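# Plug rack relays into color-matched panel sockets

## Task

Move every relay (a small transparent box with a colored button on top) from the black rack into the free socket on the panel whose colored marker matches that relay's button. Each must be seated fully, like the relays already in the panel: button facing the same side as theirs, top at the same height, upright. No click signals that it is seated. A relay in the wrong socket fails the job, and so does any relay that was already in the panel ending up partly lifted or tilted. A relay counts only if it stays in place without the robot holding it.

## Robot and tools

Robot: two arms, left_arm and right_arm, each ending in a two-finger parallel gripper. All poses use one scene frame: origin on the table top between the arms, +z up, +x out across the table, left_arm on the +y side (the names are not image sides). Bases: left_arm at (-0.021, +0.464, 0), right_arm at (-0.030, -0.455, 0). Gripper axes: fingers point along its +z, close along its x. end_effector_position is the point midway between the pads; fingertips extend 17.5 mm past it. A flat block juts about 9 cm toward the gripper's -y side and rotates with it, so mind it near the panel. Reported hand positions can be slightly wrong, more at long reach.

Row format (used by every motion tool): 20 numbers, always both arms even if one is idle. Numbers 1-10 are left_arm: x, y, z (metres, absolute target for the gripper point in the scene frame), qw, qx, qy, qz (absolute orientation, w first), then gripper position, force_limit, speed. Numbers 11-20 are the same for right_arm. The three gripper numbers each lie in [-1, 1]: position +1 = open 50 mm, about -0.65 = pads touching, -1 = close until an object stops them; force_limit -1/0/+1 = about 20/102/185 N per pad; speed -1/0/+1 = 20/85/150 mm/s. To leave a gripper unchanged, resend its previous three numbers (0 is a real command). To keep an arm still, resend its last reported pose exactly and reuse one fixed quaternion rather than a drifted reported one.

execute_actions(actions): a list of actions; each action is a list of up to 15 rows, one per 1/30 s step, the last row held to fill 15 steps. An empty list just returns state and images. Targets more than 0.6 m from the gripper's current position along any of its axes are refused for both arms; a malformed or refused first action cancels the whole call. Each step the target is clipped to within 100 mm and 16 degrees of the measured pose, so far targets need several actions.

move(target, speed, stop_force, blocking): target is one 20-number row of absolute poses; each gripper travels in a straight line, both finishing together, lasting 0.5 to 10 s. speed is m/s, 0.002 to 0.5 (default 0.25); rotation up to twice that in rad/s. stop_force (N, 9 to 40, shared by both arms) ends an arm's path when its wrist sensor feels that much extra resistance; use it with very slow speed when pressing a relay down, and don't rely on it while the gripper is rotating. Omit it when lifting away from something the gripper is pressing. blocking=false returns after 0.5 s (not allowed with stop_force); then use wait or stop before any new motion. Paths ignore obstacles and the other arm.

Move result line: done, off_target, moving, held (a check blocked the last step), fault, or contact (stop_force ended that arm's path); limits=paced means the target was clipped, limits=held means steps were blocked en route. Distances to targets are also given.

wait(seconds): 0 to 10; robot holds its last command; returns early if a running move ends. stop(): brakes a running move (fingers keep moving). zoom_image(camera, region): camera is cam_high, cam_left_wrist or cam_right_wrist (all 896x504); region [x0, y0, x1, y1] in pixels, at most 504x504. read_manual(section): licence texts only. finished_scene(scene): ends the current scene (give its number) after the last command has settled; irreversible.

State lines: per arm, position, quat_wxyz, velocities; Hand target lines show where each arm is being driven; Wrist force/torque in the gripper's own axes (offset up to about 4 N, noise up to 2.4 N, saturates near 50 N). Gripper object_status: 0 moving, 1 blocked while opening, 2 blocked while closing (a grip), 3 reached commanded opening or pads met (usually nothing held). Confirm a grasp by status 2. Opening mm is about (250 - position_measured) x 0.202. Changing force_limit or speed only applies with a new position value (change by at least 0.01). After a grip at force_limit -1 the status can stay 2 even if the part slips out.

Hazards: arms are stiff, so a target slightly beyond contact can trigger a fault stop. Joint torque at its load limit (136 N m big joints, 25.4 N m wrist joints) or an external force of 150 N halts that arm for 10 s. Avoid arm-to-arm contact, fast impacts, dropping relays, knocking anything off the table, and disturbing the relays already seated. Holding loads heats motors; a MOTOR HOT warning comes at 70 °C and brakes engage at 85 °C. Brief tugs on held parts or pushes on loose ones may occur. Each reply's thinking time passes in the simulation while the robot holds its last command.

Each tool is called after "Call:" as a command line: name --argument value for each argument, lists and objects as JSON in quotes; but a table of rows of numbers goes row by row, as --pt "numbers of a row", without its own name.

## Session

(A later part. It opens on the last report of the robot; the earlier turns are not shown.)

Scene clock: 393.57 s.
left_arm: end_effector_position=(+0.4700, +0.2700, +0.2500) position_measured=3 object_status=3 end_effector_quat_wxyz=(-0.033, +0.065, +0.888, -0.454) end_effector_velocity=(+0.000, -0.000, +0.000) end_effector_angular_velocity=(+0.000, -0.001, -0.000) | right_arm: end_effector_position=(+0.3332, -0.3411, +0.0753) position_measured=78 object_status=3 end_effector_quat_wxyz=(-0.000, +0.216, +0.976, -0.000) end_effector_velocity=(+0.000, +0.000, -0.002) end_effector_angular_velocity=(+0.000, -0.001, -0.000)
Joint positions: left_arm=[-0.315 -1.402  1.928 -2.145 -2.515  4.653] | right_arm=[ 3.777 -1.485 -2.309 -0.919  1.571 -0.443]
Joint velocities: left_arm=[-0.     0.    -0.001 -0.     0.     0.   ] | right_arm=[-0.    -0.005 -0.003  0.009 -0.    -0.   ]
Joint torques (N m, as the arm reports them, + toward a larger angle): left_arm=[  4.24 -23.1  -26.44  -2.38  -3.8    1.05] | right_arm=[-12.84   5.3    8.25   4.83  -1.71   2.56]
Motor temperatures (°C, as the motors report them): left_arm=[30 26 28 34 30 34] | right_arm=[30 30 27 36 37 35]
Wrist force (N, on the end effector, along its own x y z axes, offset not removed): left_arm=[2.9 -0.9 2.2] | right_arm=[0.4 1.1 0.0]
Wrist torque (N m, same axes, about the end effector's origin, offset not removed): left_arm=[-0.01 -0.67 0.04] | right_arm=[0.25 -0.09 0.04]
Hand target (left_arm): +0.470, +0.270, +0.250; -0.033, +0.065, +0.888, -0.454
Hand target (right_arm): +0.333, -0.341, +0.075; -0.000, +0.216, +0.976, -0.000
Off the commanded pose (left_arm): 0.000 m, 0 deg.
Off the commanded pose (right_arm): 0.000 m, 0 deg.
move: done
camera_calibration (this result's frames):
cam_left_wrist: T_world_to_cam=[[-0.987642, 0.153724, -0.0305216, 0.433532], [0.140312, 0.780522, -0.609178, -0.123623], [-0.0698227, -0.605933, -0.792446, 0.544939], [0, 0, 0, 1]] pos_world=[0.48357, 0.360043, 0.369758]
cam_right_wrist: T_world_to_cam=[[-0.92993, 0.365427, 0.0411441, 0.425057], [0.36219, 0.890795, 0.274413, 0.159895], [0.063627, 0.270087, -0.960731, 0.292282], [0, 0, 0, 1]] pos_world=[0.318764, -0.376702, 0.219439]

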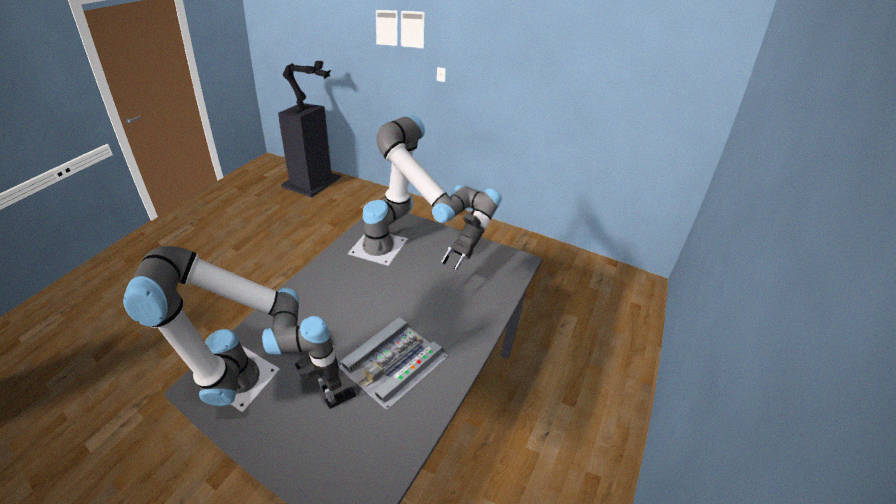

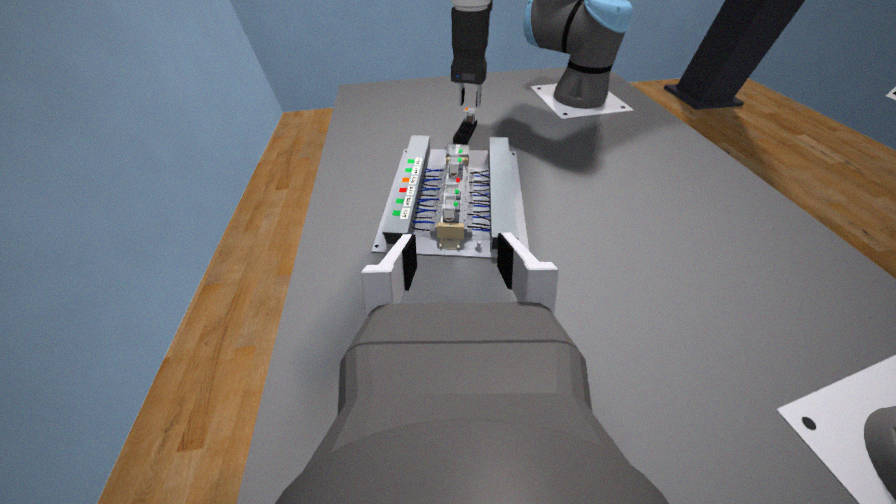

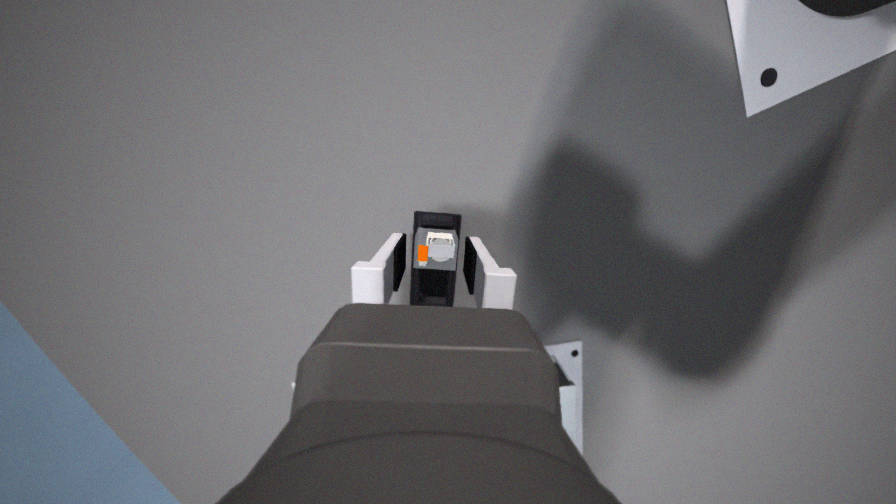

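Call:
move --target '[0.47,0.27,0.25,-0.033,0.065,0.888,-0.454,1,0,0, 0.3329,-0.3413,0.050,0,-0.2164,-0.9763,0,0.5,0,-0.3]' --speed 0.025 --stop_force 15

Call:
zoom_image --camera "cam_right_wrist" --region '[360,170,520,310]'

Scene clock: 398.30 s.
left_arm: end_effector_position=(+0.4700, +0.2700, +0.2500) position_measured=3 object_status=3 end_effector_quat_wxyz=(-0.033, +0.065, +0.888, -0.454) end_effector_velocity=(-0.001, +0.000, -0.001) end_effector_angular_velocity=(-0.001, +0.002, +0.000) | right_arm: end_effector_position=(+0.3328, -0.3414, +0.0503) position_measured=78 object_status=3 end_effector_quat_wxyz=(-0.000, +0.216, +0.976, -0.000) end_effector_velocity=(-0.000, -0.000, -0.002) end_effector_angular_velocity=(-0.000, +0.000, -0.000)
Joint positions: left_arm=[-0.315 -1.402  1.928 -2.145 -2.515  4.653] | right_arm=[ 3.777 -1.535 -2.346 -0.831  1.571 -0.443]
Joint velocities: left_arm=[ 0.     0.     0.002 -0.    -0.001  0.   ] | right_arm=[-0.    -0.005 -0.003  0.008 -0.     0.   ]
Joint torques (N m, as the arm reports them, + toward a larger angle): left_arm=[  2.97 -22.28 -26.49  -2.61  -3.74   0.84] | right_arm=[ 7.12  5.11  7.62  4.65 -1.55  2.2 ]
Motor temperatures (°C, as the motors report them): left_arm=[30 26 28 34 30 34] | right_arm=[30 30 27 36 37 35]
Wrist force (N, on the end effector, along its own x y z axes, offset not removed): left_arm=[2.9 -1.3 -0.5] | right_arm=[3.3 0.7 0.2]
Wrist torque (N m, same axes, about the end effector's origin, offset not removed): left_arm=[-0.15 -0.62 0.02] | right_arm=[0.22 -0.51 0.00]
Hand target (left_arm): +0.470, +0.270, +0.250; -0.033, +0.065, +0.888, -0.454
Hand target (right_arm): +0.333, -0.341, +0.050; -0.000, +0.216, +0.976, -0.000
Off the commanded pose (left_arm): 0.000 m, 0 deg.
Off the commanded pose (right_arm): 0.000 m, 0 deg.
move: done
camera_calibration (this result's frames):
cam_left_wrist: T_world_to_cam=[[-0.987642, 0.153724, -0.0305215, 0.433532], [0.140312, 0.780522, -0.609178, -0.123623], [-0.0698229, -0.605933, -0.792446, 0.544939], [0, 0, 0, 1]] pos_world=[0.48357, 0.360043, 0.369758]
cam_right_wrist: T_world_to_cam=[[-0.929895, 0.365517, 0.0411373, 0.425871], [0.362274, 0.89076, 0.274416, 0.167143], [0.0636601, 0.270081, -0.960731, 0.268331], [0, 0, 0, 1]] pos_world=[0.318382, -0.377019, 0.194408]

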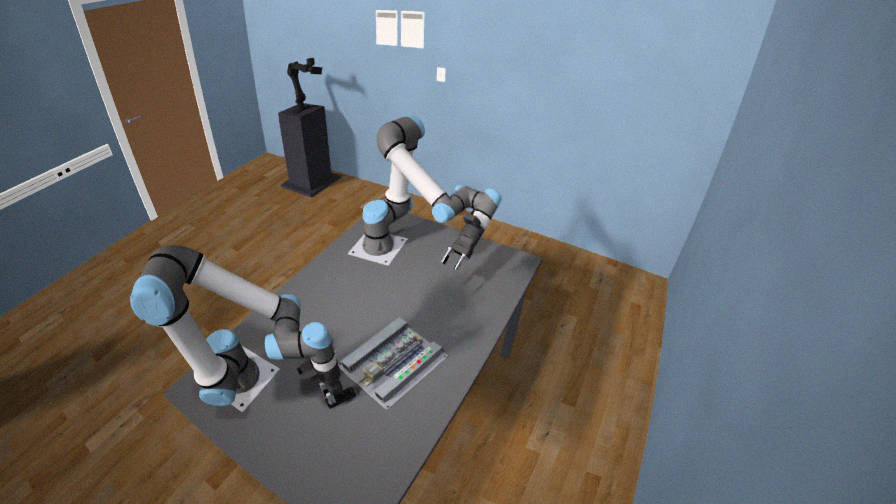

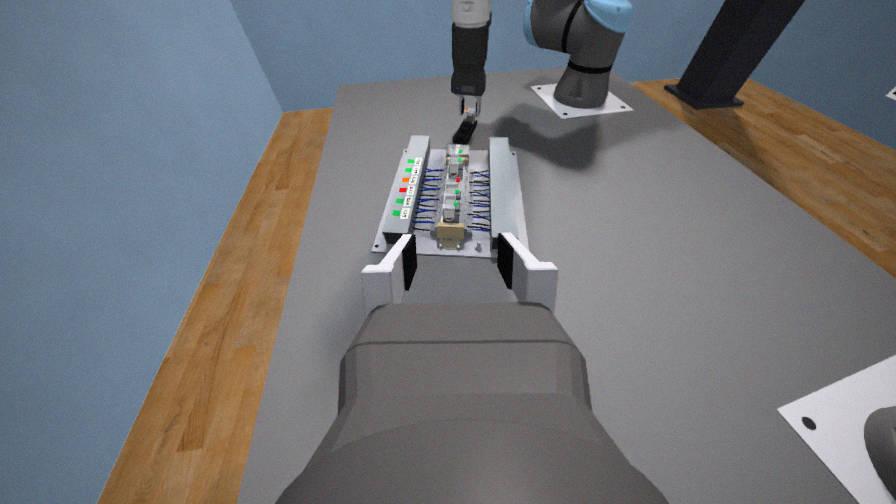

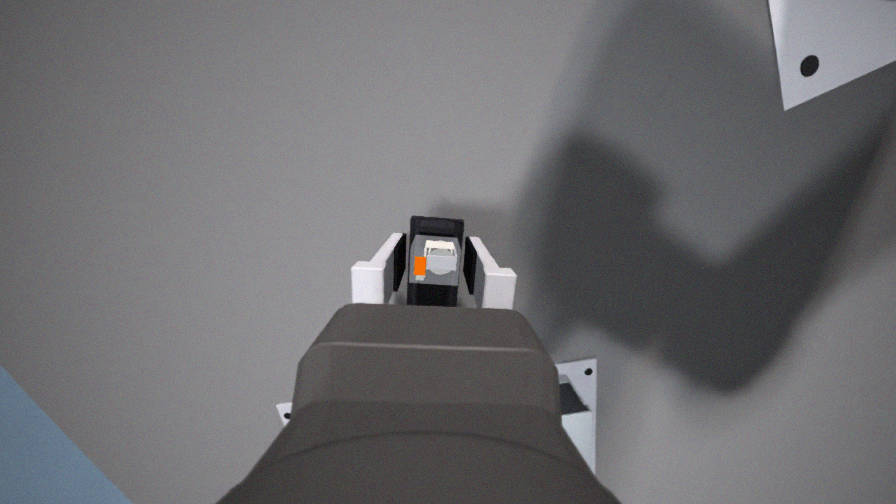

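Region (360, 170, 520, 310) of cam_right_wrist's 896x504 image, scaled by 3.150, with more detail than that image has; it fills the top 441 rows of this view, and the rest is white.

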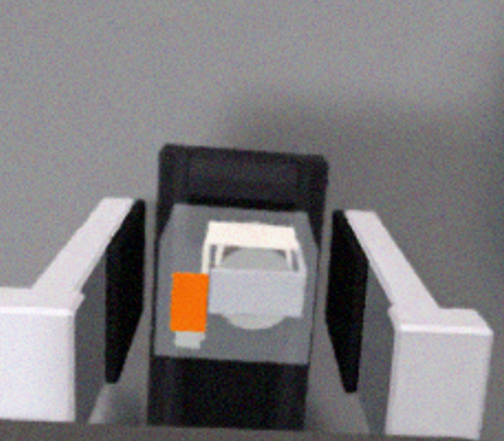

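Matches the red's position (189,302). Grip and lift.

Call:
execute_actions --actions '[[[0.47,0.27,0.25,-0.033,0.065,0.888,-0.454,1,0,0, 0.3329,-0.3413,0.050,0,-0.2164,-0.9763,0,-1,0,-0.5]],[[0.47,0.27,0.25,-0.033,0.065,0.888,-0.454,1,0,0, 0.3329,-0.3413,0.050,0,-0.2164,-0.9763,0,-1,0,-0.5]]]'

Call:
move --target '[0.47,0.27,0.25,-0.033,0.065,0.888,-0.454,1,0,0, 0.3329,-0.3413,0.090,0,-0.2164,-0.9763,0,-1,0,-0.5]' --speed 0.05

Scene clock: 401.93 s.
left_arm: end_effector_position=(+0.4700, +0.2700, +0.2500) position_measured=3 object_status=3 end_effector_quat_wxyz=(-0.033, +0.065, +0.888, -0.454) end_effector_velocity=(-0.000, -0.000, +0.000) end_effector_angular_velocity=(-0.000, +0.001, +0.000) | right_arm: end_effector_position=(+0.3329, -0.3413, +0.0500) position_measured=122 object_status=2 end_effector_quat_wxyz=(-0.000, +0.216, +0.976, -0.000) end_effector_velocity=(+0.000, +0.000, +0.000) end_effector_angular_velocity=(+0.001, -0.001, -0.000)
Joint positions: left_arm=[-0.315 -1.402  1.928 -2.145 -2.515  4.653] | right_arm=[ 3.777 -1.536 -2.346 -0.83   1.571 -0.443]
Joint velocities: left_arm=[ 0.    -0.    -0.001  0.002 -0.    -0.   ] | right_arm=[-0.    -0.     0.001  0.001  0.    -0.   ]
Joint torques (N m, as the arm reports them, + toward a larger angle): left_arm=[  2.71 -23.79 -26.16  -2.44  -3.64   1.15] | right_arm=[12.98  5.7  30.43  4.87 -1.63 -2.27]
Motor temperatures (°C, as the motors report them): left_arm=[30 26 28 34 30 34] | right_arm=[30 30 27 36 37 35]
Wrist force (N, on the end effector, along its own x y z axes, offset not removed): left_arm=[2.2 -0.4 1.9] | right_arm=[0.2 0.4 -0.3]
Wrist torque (N m, same axes, about the end effector's origin, offset not removed): left_arm=[-0.01 -0.47 0.17] | right_arm=[0.14 -0.11 0.01]
Hand target (left_arm): +0.470, +0.270, +0.250; -0.033, +0.065, +0.888, -0.454
Hand target (right_arm): +0.333, -0.341, +0.050; -0.000, +0.216, +0.976, +0.000
Off the commanded pose (left_arm): 0.000 m, 0 deg.
Off the commanded pose (right_arm): 0.000 m, 0 deg.
camera_calibration (this result's frames):
cam_left_wrist: T_world_to_cam=[[-0.987642, 0.153724, -0.0305216, 0.433532], [0.140312, 0.780522, -0.609178, -0.123623], [-0.0698228, -0.605933, -0.792446, 0.544939], [0, 0, 0, 1]] pos_world=[0.48357, 0.360043, 0.369758]
cam_right_wrist: T_world_to_cam=[[-0.929927, 0.365436, 0.0411415, 0.425879], [0.362198, 0.890793, 0.274408, 0.167185], [0.0636301, 0.270081, -0.960733, 0.268065], [0, 0, 0, 1]] pos_world=[0.318426, -0.376958, 0.194141]

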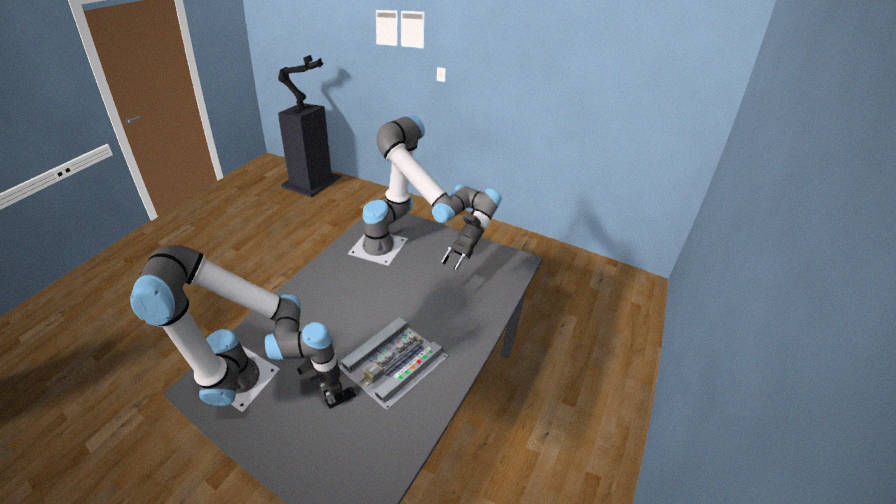

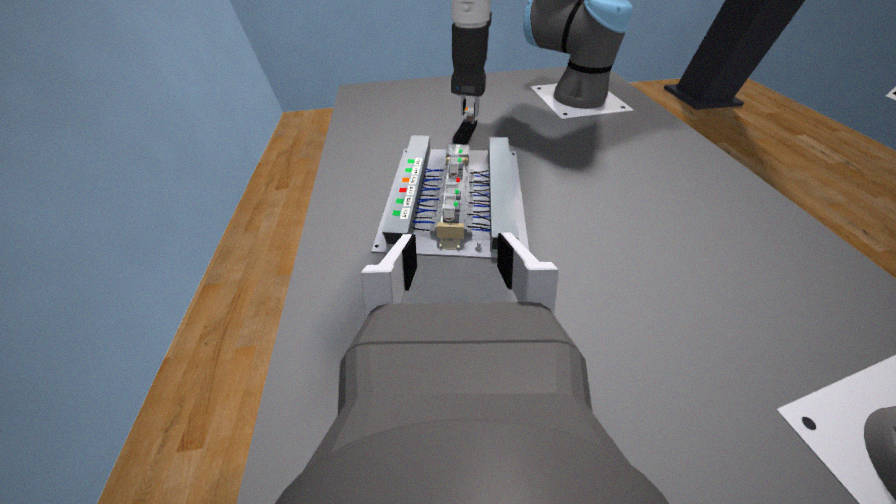

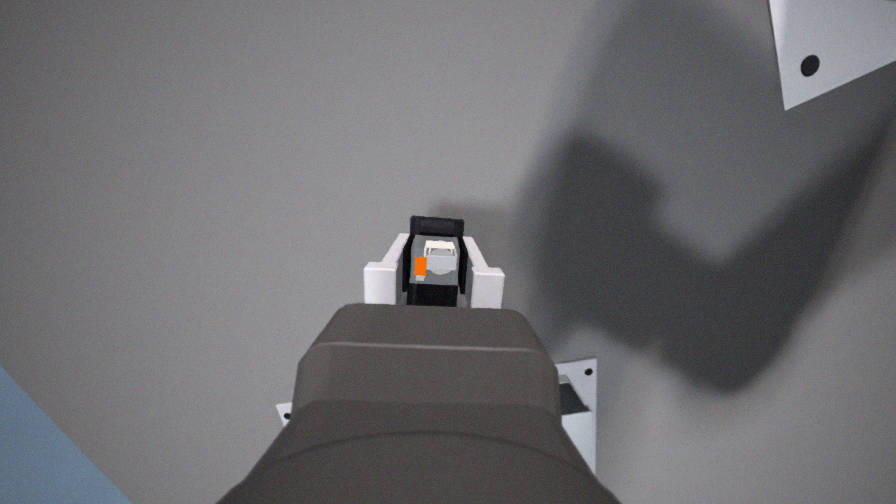

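Scene clock: 403.13 s.
left_arm: end_effector_position=(+0.4700, +0.2700, +0.2500) position_measured=3 object_status=3 end_effector_quat_wxyz=(-0.033, +0.065, +0.888, -0.454) end_effector_velocity=(-0.000, -0.000, -0.000) end_effector_angular_velocity=(+0.000, +0.001, -0.000) | right_arm: end_effector_position=(+0.3330, -0.3412, +0.0897) position_measured=122 object_status=2 end_effector_quat_wxyz=(+0.000, +0.216, +0.976, +0.000) end_effector_velocity=(-0.000, +0.000, +0.002) end_effector_angular_velocity=(-0.000, +0.001, +0.000)
Joint positions: left_arm=[-0.315 -1.402  1.928 -2.145 -2.515  4.653] | right_arm=[ 3.777 -1.457 -2.288 -0.968  1.571 -0.443]
Joint velocities: left_arm=[-0.001 -0.     0.     0.001  0.    -0.   ] | right_arm=[ 0.     0.004  0.004 -0.008  0.     0.   ]
Joint torques (N m, as the arm reports them, + toward a larger angle): left_arm=[  2.   -23.28 -26.93  -2.45  -3.74   0.89] | right_arm=[-4.7  26.48 33.22  1.55 -1.66  0.17]
Motor temperatures (°C, as the motors report them): left_arm=[30 26 28 34 30 34] | right_arm=[30 30 27 36 37 35]
Wrist force (N, on the end effector, along its own x y z axes, offset not removed): left_arm=[1.9 0.3 1.4] | right_arm=[1.2 0.8 0.1]
Wrist torque (N m, same axes, about the end effector's origin, offset not removed): left_arm=[0.13 -0.48 0.03] | right_arm=[0.19 -0.19 -0.02]
Hand target (left_arm): +0.470, +0.270, +0.250; -0.033, +0.065, +0.888, -0.454
Hand target (right_arm): +0.333, -0.341, +0.090; +0.000, +0.216, +0.976, +0.000
Off the commanded pose (left_arm): 0.000 m, 0 deg.
Off the commanded pose (right_arm): 0.000 m, 0 deg.
move: done
camera_calibration (this result's frames):
cam_left_wrist: T_world_to_cam=[[-0.987642, 0.153724, -0.0305216, 0.433532], [0.140312, 0.780522, -0.609178, -0.123623], [-0.0698227, -0.605933, -0.792446, 0.544939], [0, 0, 0, 1]] pos_world=[0.48357, 0.360043, 0.369758]
cam_right_wrist: T_world_to_cam=[[-0.929969, 0.365333, 0.0411108, 0.424291], [0.362087, 0.890822, 0.274462, 0.156216], [0.0636477, 0.270127, -0.960719, 0.306212], [0, 0, 0, 1]] pos_world=[0.318524, -0.376884, 0.233865]

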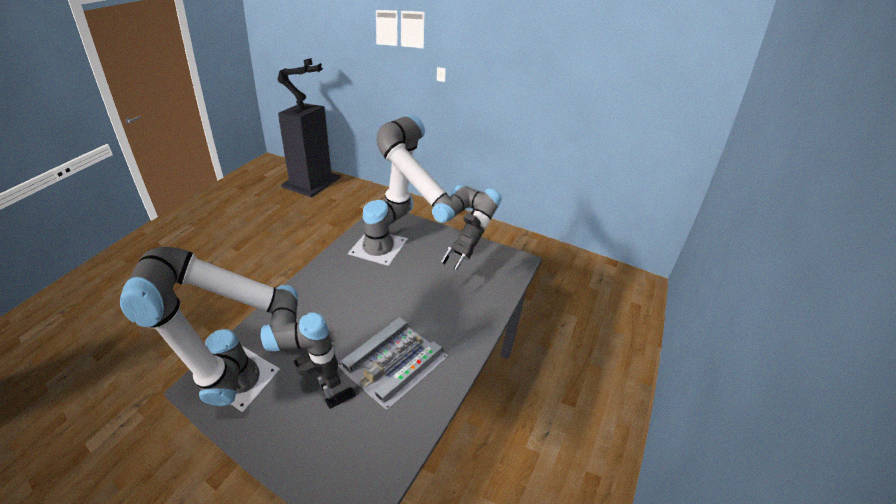

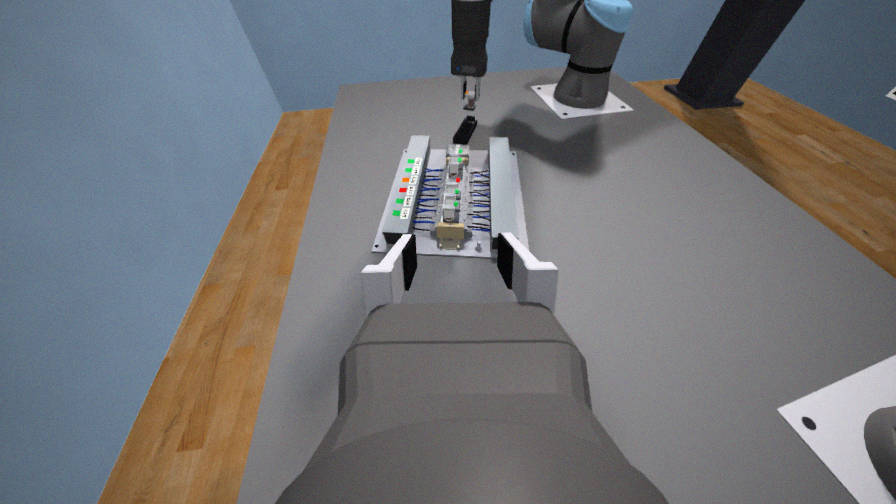

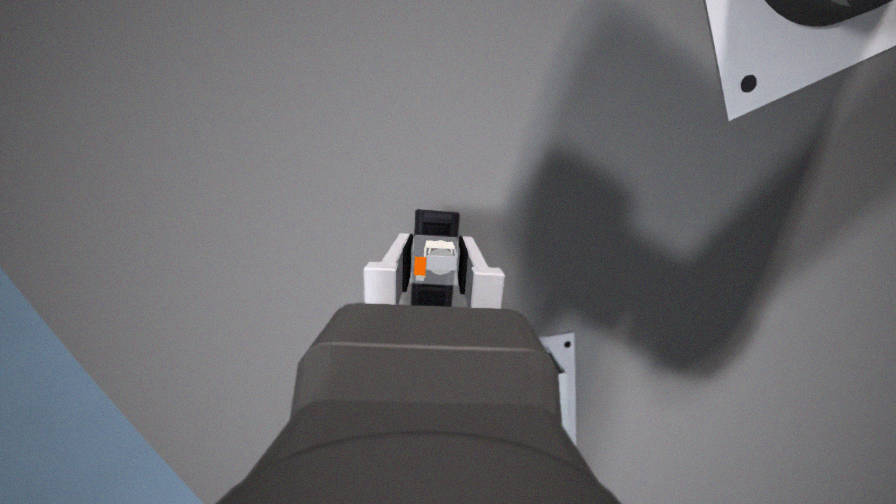

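Call:
move --target '[0.47,0.27,0.25,-0.033,0.065,0.888,-0.454,1,0,0, 0.37,-0.22,0.15,0,0.6428,-0.7660,0,-1,0,-0.5]' --speed 0.35

Call:
move --target '[0.47,0.27,0.25,-0.033,0.065,0.888,-0.454,1,0,0, 0.4185,-0.0591,0.12,0,0.9936,-0.1132,0,-1,0,-0.5]' --speed 0.35

Call:
move --target '[0.47,0.27,0.25,-0.033,0.065,0.888,-0.454,1,0,0, 0.4185,-0.0591,0.0795,0,0.9936,-0.1132,0,-1,0,-0.5]' --speed 0.04 --stop_force 15

Call:
zoom_image --camera "cam_right_wrist" --region '[370,130,510,310]'

Scene clock: 408.83 s.
left_arm: end_effector_position=(+0.4700, +0.2700, +0.2500) position_measured=3 object_status=3 end_effector_quat_wxyz=(-0.033, +0.065, +0.888, -0.454) end_effector_velocity=(+0.000, +0.000, +0.000) end_effector_angular_velocity=(-0.001, -0.001, +0.000) | right_arm: end_effector_position=(+0.3702, -0.2200, +0.1498) position_measured=122 object_status=2 end_effector_quat_wxyz=(-0.000, -0.642, +0.766, -0.000) end_effector_velocity=(+0.001, +0.000, +0.000) end_effector_angular_velocity=(+0.001, +0.001, +0.011)
Joint positions: left_arm=[-0.315 -1.402  1.928 -2.145 -2.515  4.653] | right_arm=[ 3.957 -1.497 -2.076 -1.14   1.57  -2.095]
Joint velocities: left_arm=[ 0.    -0.    -0.    -0.001 -0.001  0.   ] | right_arm=[-0.002 -0.002  0.002 -0.     0.001 -0.012]
Joint torques (N m, as the arm reports them, + toward a larger angle): left_arm=[  1.98 -23.58 -26.3   -2.5   -3.65   1.1 ] | right_arm=[-10.93   8.05  36.18   1.7    1.02  -2.15]
Motor temperatures (°C, as the motors report them): left_arm=[30 26 28 34 30 34] | right_arm=[30 30 27 36 37 35]
Wrist force (N, on the end effector, along its own x y z axes, offset not removed): left_arm=[2.0 -1.5 -0.6] | right_arm=[2.0 -0.6 -0.3]
Wrist torque (N m, same axes, about the end effector's origin, offset not removed): left_arm=[-0.24 -0.45 0.05] | right_arm=[-0.04 -0.34 0.02]
Hand target (left_arm): +0.470, +0.270, +0.250; -0.033, +0.065, +0.888, -0.454
Hand target (right_arm): +0.370, -0.220, +0.150; -0.000, -0.643, +0.766, -0.000
Off the commanded pose (left_arm): 0.000 m, 0 deg.
Off the commanded pose (right_arm): 0.000 m, 0 deg.
move: done
camera_calibration (this result's frames):
cam_left_wrist: T_world_to_cam=[[-0.987642, 0.153724, -0.0305216, 0.433532], [0.140312, 0.780522, -0.609178, -0.123623], [-0.0698228, -0.605933, -0.792446, 0.544939], [0, 0, 0, 1]] pos_world=[0.48357, 0.360043, 0.369758]
cam_right_wrist: T_world_to_cam=[[-0.11344, -0.992676, 0.0415346, -0.18901], [-0.954112, 0.120503, 0.274133, 0.336077], [-0.277131, -0.0085308, -0.960794, 0.39364], [0, 0, 0, 1]] pos_world=[0.408303, -0.224766, 0.293928]

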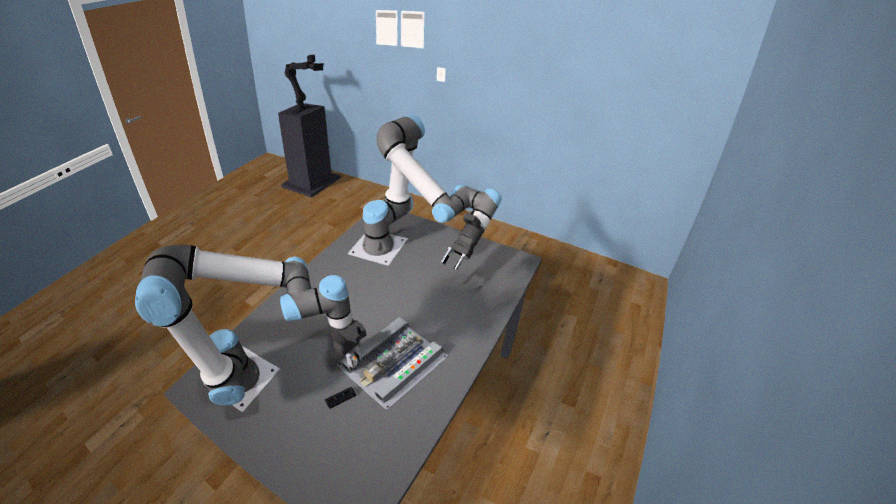

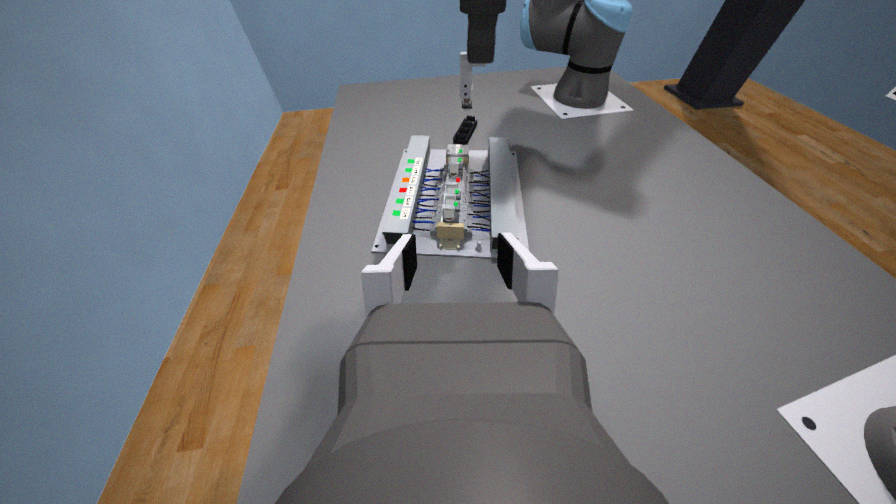

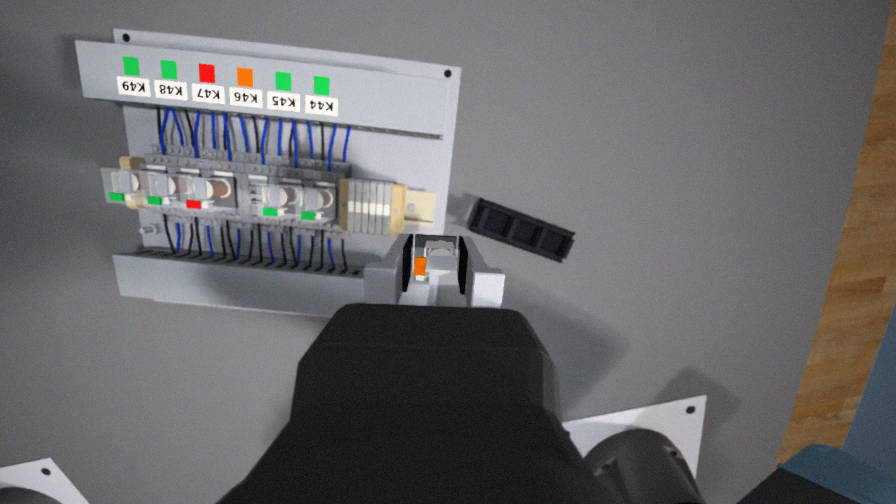

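Scene clock: 411.60 s.
left_arm: end_effector_position=(+0.4700, +0.2700, +0.2500) position_measured=3 object_status=3 end_effector_quat_wxyz=(-0.033, +0.065, +0.888, -0.454) end_effector_velocity=(-0.001, -0.000, -0.001) end_effector_angular_velocity=(+0.001, +0.002, -0.001) | right_arm: end_effector_position=(+0.4185, -0.0592, +0.1198) position_measured=122 object_status=2 end_effector_quat_wxyz=(+0.000, +0.994, -0.114, +0.000) end_effector_velocity=(+0.001, +0.001, -0.000) end_effector_angular_velocity=(+0.001, +0.000, +0.011)
Joint positions: left_arm=[-0.315 -1.402  1.928 -2.145 -2.515  4.653] | right_arm=[ 4.016 -1.842 -1.775 -1.095  1.571 -3.554]
Joint velocities: left_arm=[-0.001  0.     0.002  0.001  0.     0.   ] | right_arm=[-0.001 -0.003  0.004 -0.     0.001 -0.012]
Joint torques (N m, as the arm reports them, + toward a larger angle): left_arm=[  1.54 -24.25 -25.73  -2.71  -3.75   1.  ] | right_arm=[-12.01  23.01  33.81   1.84   1.37  -2.47]
Motor temperatures (°C, as the motors report them): left_arm=[30 26 28 34 30 34] | right_arm=[30 30 27 36 37 35]
Wrist force (N, on the end effector, along its own x y z axes, offset not removed): left_arm=[2.7 -0.8 0.8] | right_arm=[1.3 0.5 -0.4]
Wrist torque (N m, same axes, about the end effector's origin, offset not removed): left_arm=[-0.05 -0.54 0.06] | right_arm=[0.23 -0.26 -0.02]
Hand target (left_arm): +0.470, +0.270, +0.250; -0.033, +0.065, +0.888, -0.454
Hand target (right_arm): +0.419, -0.059, +0.120; +0.000, +0.994, -0.113, +0.000
Off the commanded pose (left_arm): 0.000 m, 0 deg.
Off the commanded pose (right_arm): 0.000 m, 0 deg.
move: done
camera_calibration (this result's frames):
cam_left_wrist: T_world_to_cam=[[-0.987642, 0.153724, -0.0305215, 0.433532], [0.140312, 0.780522, -0.609178, -0.123623], [-0.0698228, -0.605933, -0.792446, 0.544939], [0, 0, 0, 1]] pos_world=[0.48357, 0.360043, 0.369758]
cam_right_wrist: T_world_to_cam=[[0.985394, -0.165193, 0.0413412, -0.433441], [-0.170174, -0.946407, 0.274507, -0.0202778], [-0.00622104, -0.277533, -0.960696, 0.250327], [0, 0, 0, 1]] pos_world=[0.425217, -0.0213185, 0.263973]

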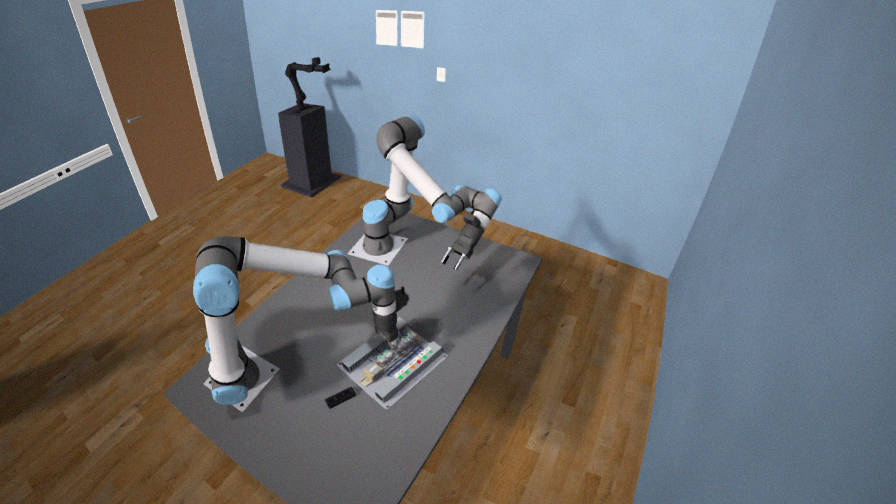

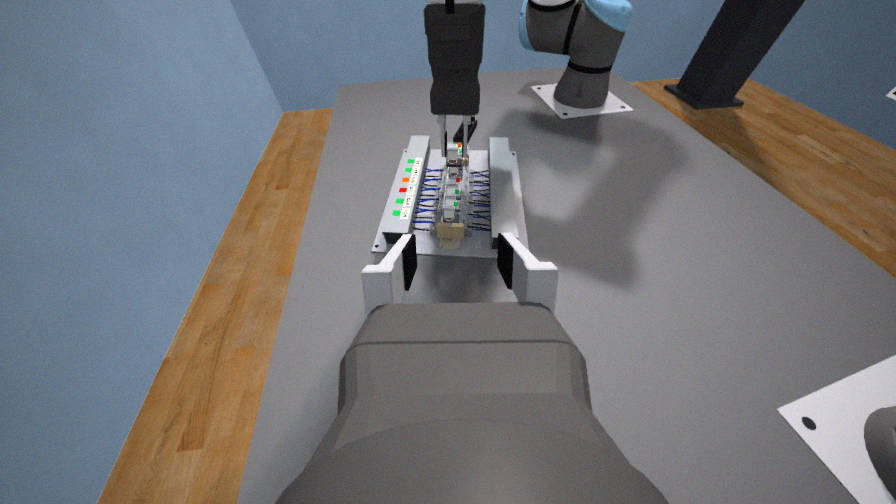

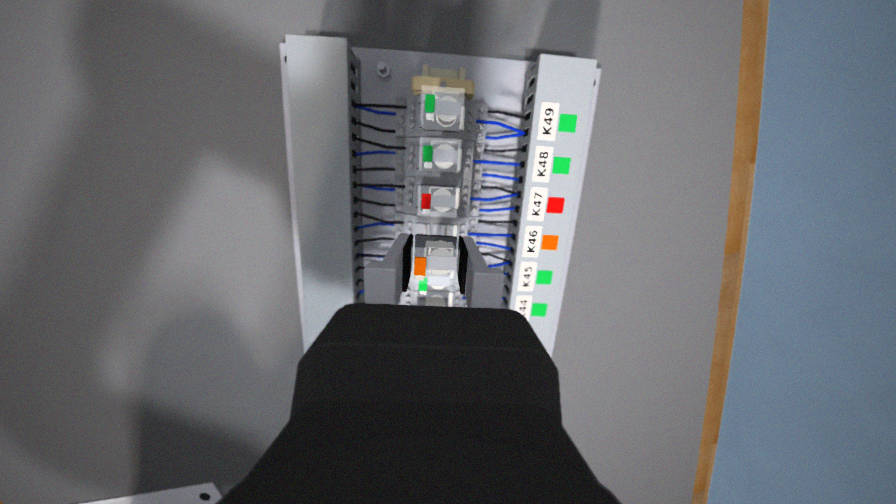

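Scene clock: 412.97 s.
left_arm: end_effector_position=(+0.4700, +0.2700, +0.2500) position_measured=3 object_status=3 end_effector_quat_wxyz=(-0.033, +0.065, +0.888, -0.454) end_effector_velocity=(+0.000, +0.000, +0.000) end_effector_angular_velocity=(+0.000, -0.001, +0.000) | right_arm: end_effector_position=(+0.4184, -0.0592, +0.0798) position_measured=122 object_status=2 end_effector_quat_wxyz=(+0.000, +0.994, -0.113, -0.000) end_effector_velocity=(+0.000, +0.000, -0.002) end_effector_angular_velocity=(+0.001, -0.001, +0.000)
Joint positions: left_arm=[-0.315 -1.402  1.928 -2.145 -2.515  4.653] | right_arm=[ 4.016 -1.89  -1.827 -0.995  1.571 -3.555]
Joint velocities: left_arm=[ 0.  0. -0. -0.  0.  0.] | right_arm=[-0.    -0.002 -0.003  0.006 -0.    -0.   ]
Joint torques (N m, as the arm reports them, + toward a larger angle): left_arm=[  0.75 -24.16 -25.36  -2.45  -3.47   0.92] | right_arm=[-11.66  24.94   8.81   5.05   1.38  -2.22]
Motor temperatures (°C, as the motors report them): left_arm=[30 26 28 34 30 34] | right_arm=[30 30 28 36 37 35]
Wrist force (N, on the end effector, along its own x y z axes, offset not removed): left_arm=[2.1 -0.3 0.9] | right_arm=[1.2 2.0 0.7]
Wrist torque (N m, same axes, about the end effector's origin, offset not removed): left_arm=[0.04 -0.41 0.01] | right_arm=[0.42 -0.18 0.07]
Hand target (left_arm): +0.470, +0.270, +0.250; -0.033, +0.065, +0.888, -0.454
Hand target (right_arm): +0.418, -0.059, +0.080; +0.000, +0.994, -0.113, -0.000
Off the commanded pose (left_arm): 0.000 m, 0 deg.
Off the commanded pose (right_arm): 0.000 m, 0 deg.
move: done
camera_calibration (this result's frames):
cam_left_wrist: T_world_to_cam=[[-0.987642, 0.153724, -0.0305215, 0.433532], [0.140312, 0.780522, -0.609179, -0.123623], [-0.0698228, -0.605933, -0.792445, 0.544939], [0, 0, 0, 1]] pos_world=[0.48357, 0.360043, 0.369758]
cam_right_wrist: T_world_to_cam=[[0.985575, -0.164168, 0.0411158, -0.431744], [-0.169127, -0.946609, 0.274457, -0.00971313], [-0.00613644, -0.277452, -0.96072, 0.21184], [0, 0, 0, 1]] pos_world=[0.425173, -0.0212978, 0.223936]

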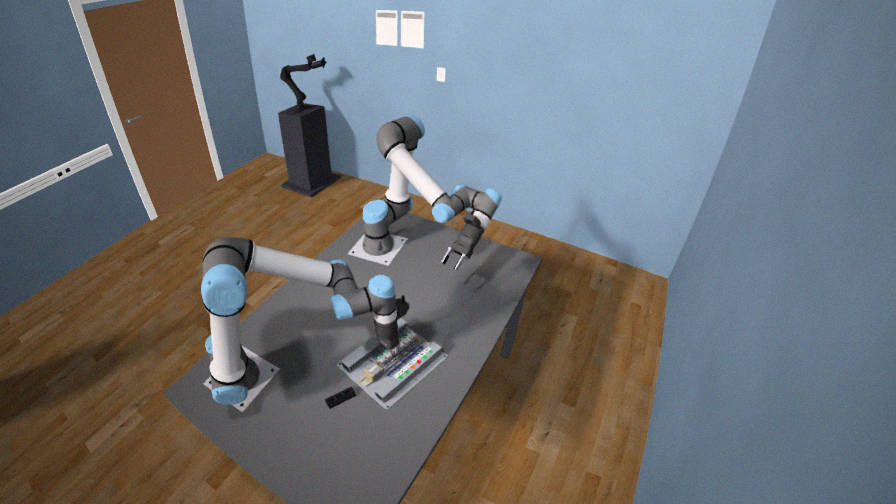

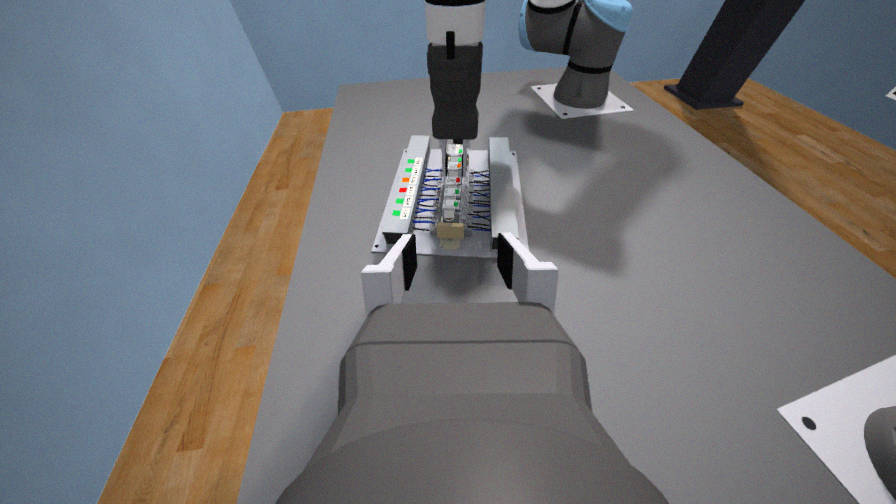

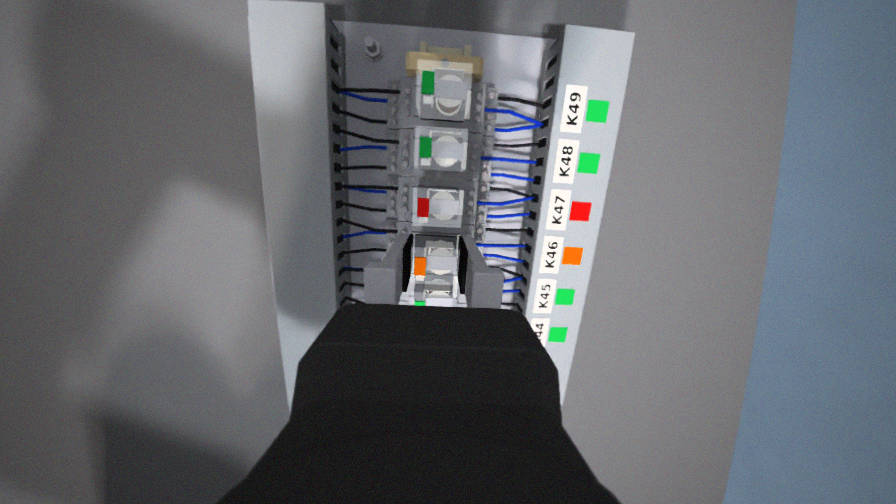

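Region (370, 130, 510, 310) of cam_right_wrist's 896x504 image, scaled by 2.800, with more detail than that image has.

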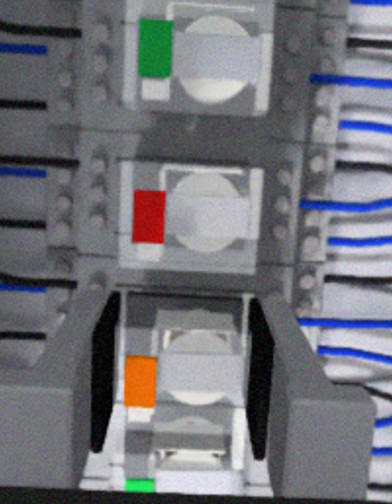

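Call:
move --target '[0.47,0.27,0.25,-0.033,0.065,0.888,-0.454,1,0,0, 0.4184,-0.0591,0.066,0,0.9936,-0.1132,0,-1,0,-0.5]' --speed 0.003 --stop_force 25

Scene clock: 416.97 s.
left_arm: end_effector_position=(+0.4700, +0.2700, +0.2500) position_measured=3 object_status=3 end_effector_quat_wxyz=(-0.033, +0.065, +0.888, -0.454) end_effector_velocity=(+0.000, +0.000, +0.000) end_effector_angular_velocity=(-0.000, +0.001, +0.001) | right_arm: end_effector_position=(+0.4184, -0.0592, +0.0746) position_measured=122 object_status=2 end_effector_quat_wxyz=(-0.000, +0.994, -0.113, -0.000) end_effector_velocity=(-0.001, -0.001, -0.000) end_effector_angular_velocity=(-0.003, +0.002, -0.000)
Joint positions: left_arm=[-0.315 -1.402  1.928 -2.145 -2.515  4.653] | right_arm=[ 4.016 -1.897 -1.833 -0.982  1.571 -3.555]
Joint velocities: left_arm=[ 0.001  0.    -0.     0.002 -0.001 -0.   ] | right_arm=[-0.     0.    -0.    -0.004 -0.    -0.   ]
Joint torques (N m, as the arm reports them, + toward a larger angle): left_arm=[  1.55 -23.52 -25.7   -2.73  -3.52   1.06] | right_arm=[ 0.63 27.45 11.13 -1.99 -0.4   2.33]
Motor temperatures (°C, as the motors report them): left_arm=[30 26 28 34 30 34] | right_arm=[30 30 28 36 37 35]
Wrist force (N, on the end effector, along its own x y z axes, offset not removed): left_arm=[3.7 -1.4 1.1] | right_arm=[0.3 -2.2 -28.5]
Wrist torque (N m, same axes, about the end effector's origin, offset not removed): left_arm=[-0.10 -0.75 -0.01] | right_arm=[0.36 -0.51 -0.07]
Hand target (left_arm): +0.470, +0.270, +0.250; -0.033, +0.065, +0.888, -0.454
Hand target (right_arm): +0.418, -0.059, +0.075; -0.000, +0.994, -0.113, +0.000
Off the commanded pose (left_arm): 0.000 m, 0 deg.
Off the commanded pose (right_arm): 0.009 m, 0 deg.
move: contact (right_arm)
camera_calibration (this result's frames):
cam_left_wrist: T_world_to_cam=[[-0.987642, 0.153724, -0.0305217, 0.433532], [0.140312, 0.780522, -0.609178, -0.123623], [-0.0698227, -0.605933, -0.792446, 0.544939], [0, 0, 0, 1]] pos_world=[0.48357, 0.360043, 0.369758]
cam_right_wrist: T_world_to_cam=[[0.985576, -0.164174, 0.0410626, -0.431514], [-0.169118, -0.946616, 0.274439, -0.00829399], [-0.00618511, -0.277425, -0.960727, 0.206854], [0, 0, 0, 1]] pos_world=[0.425166, -0.0213081, 0.218726]

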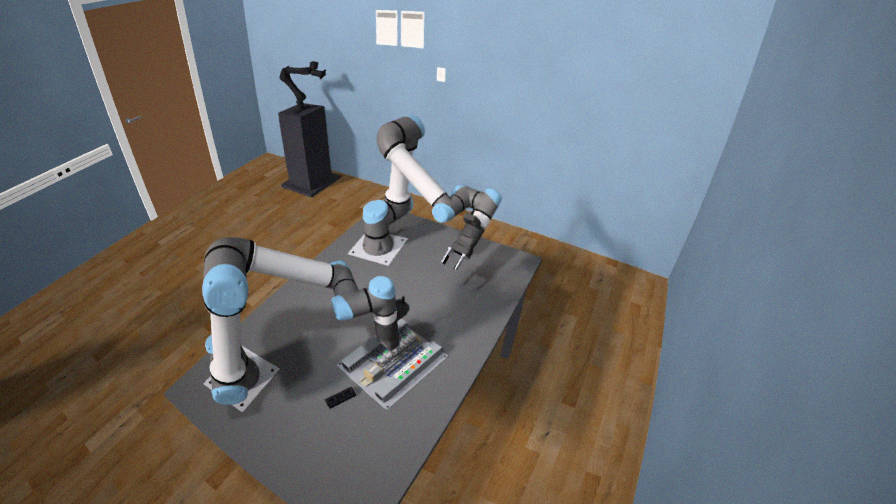

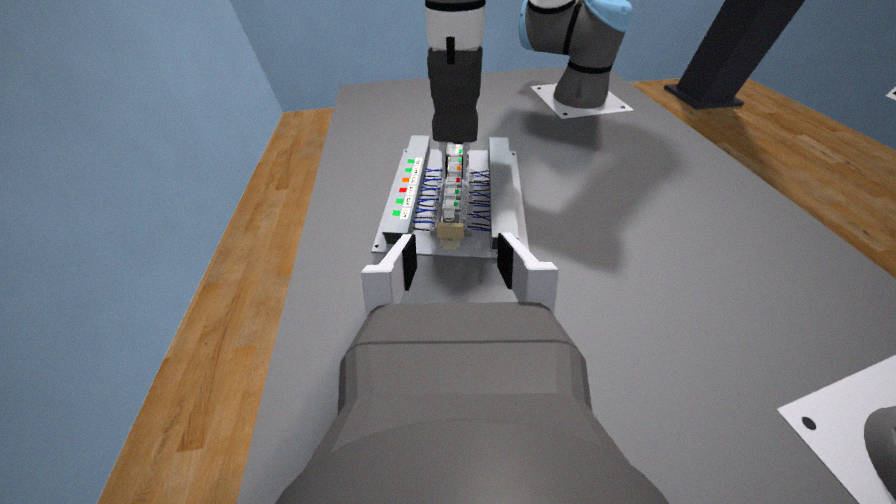

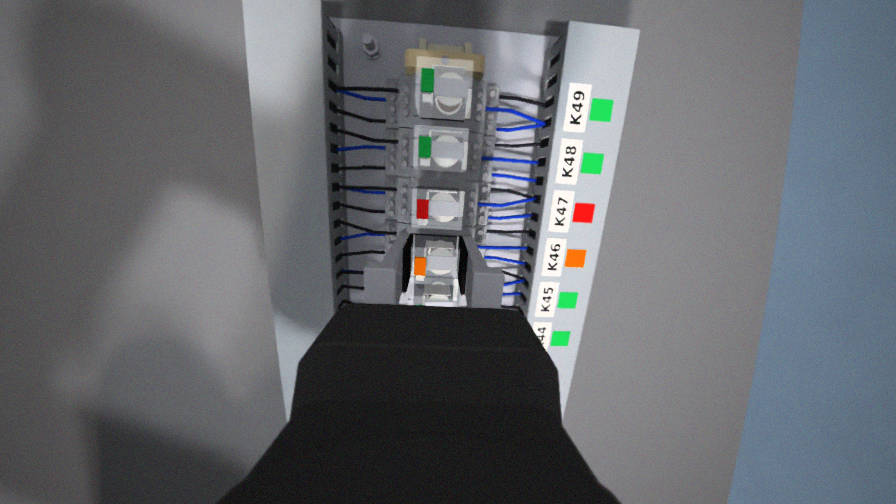

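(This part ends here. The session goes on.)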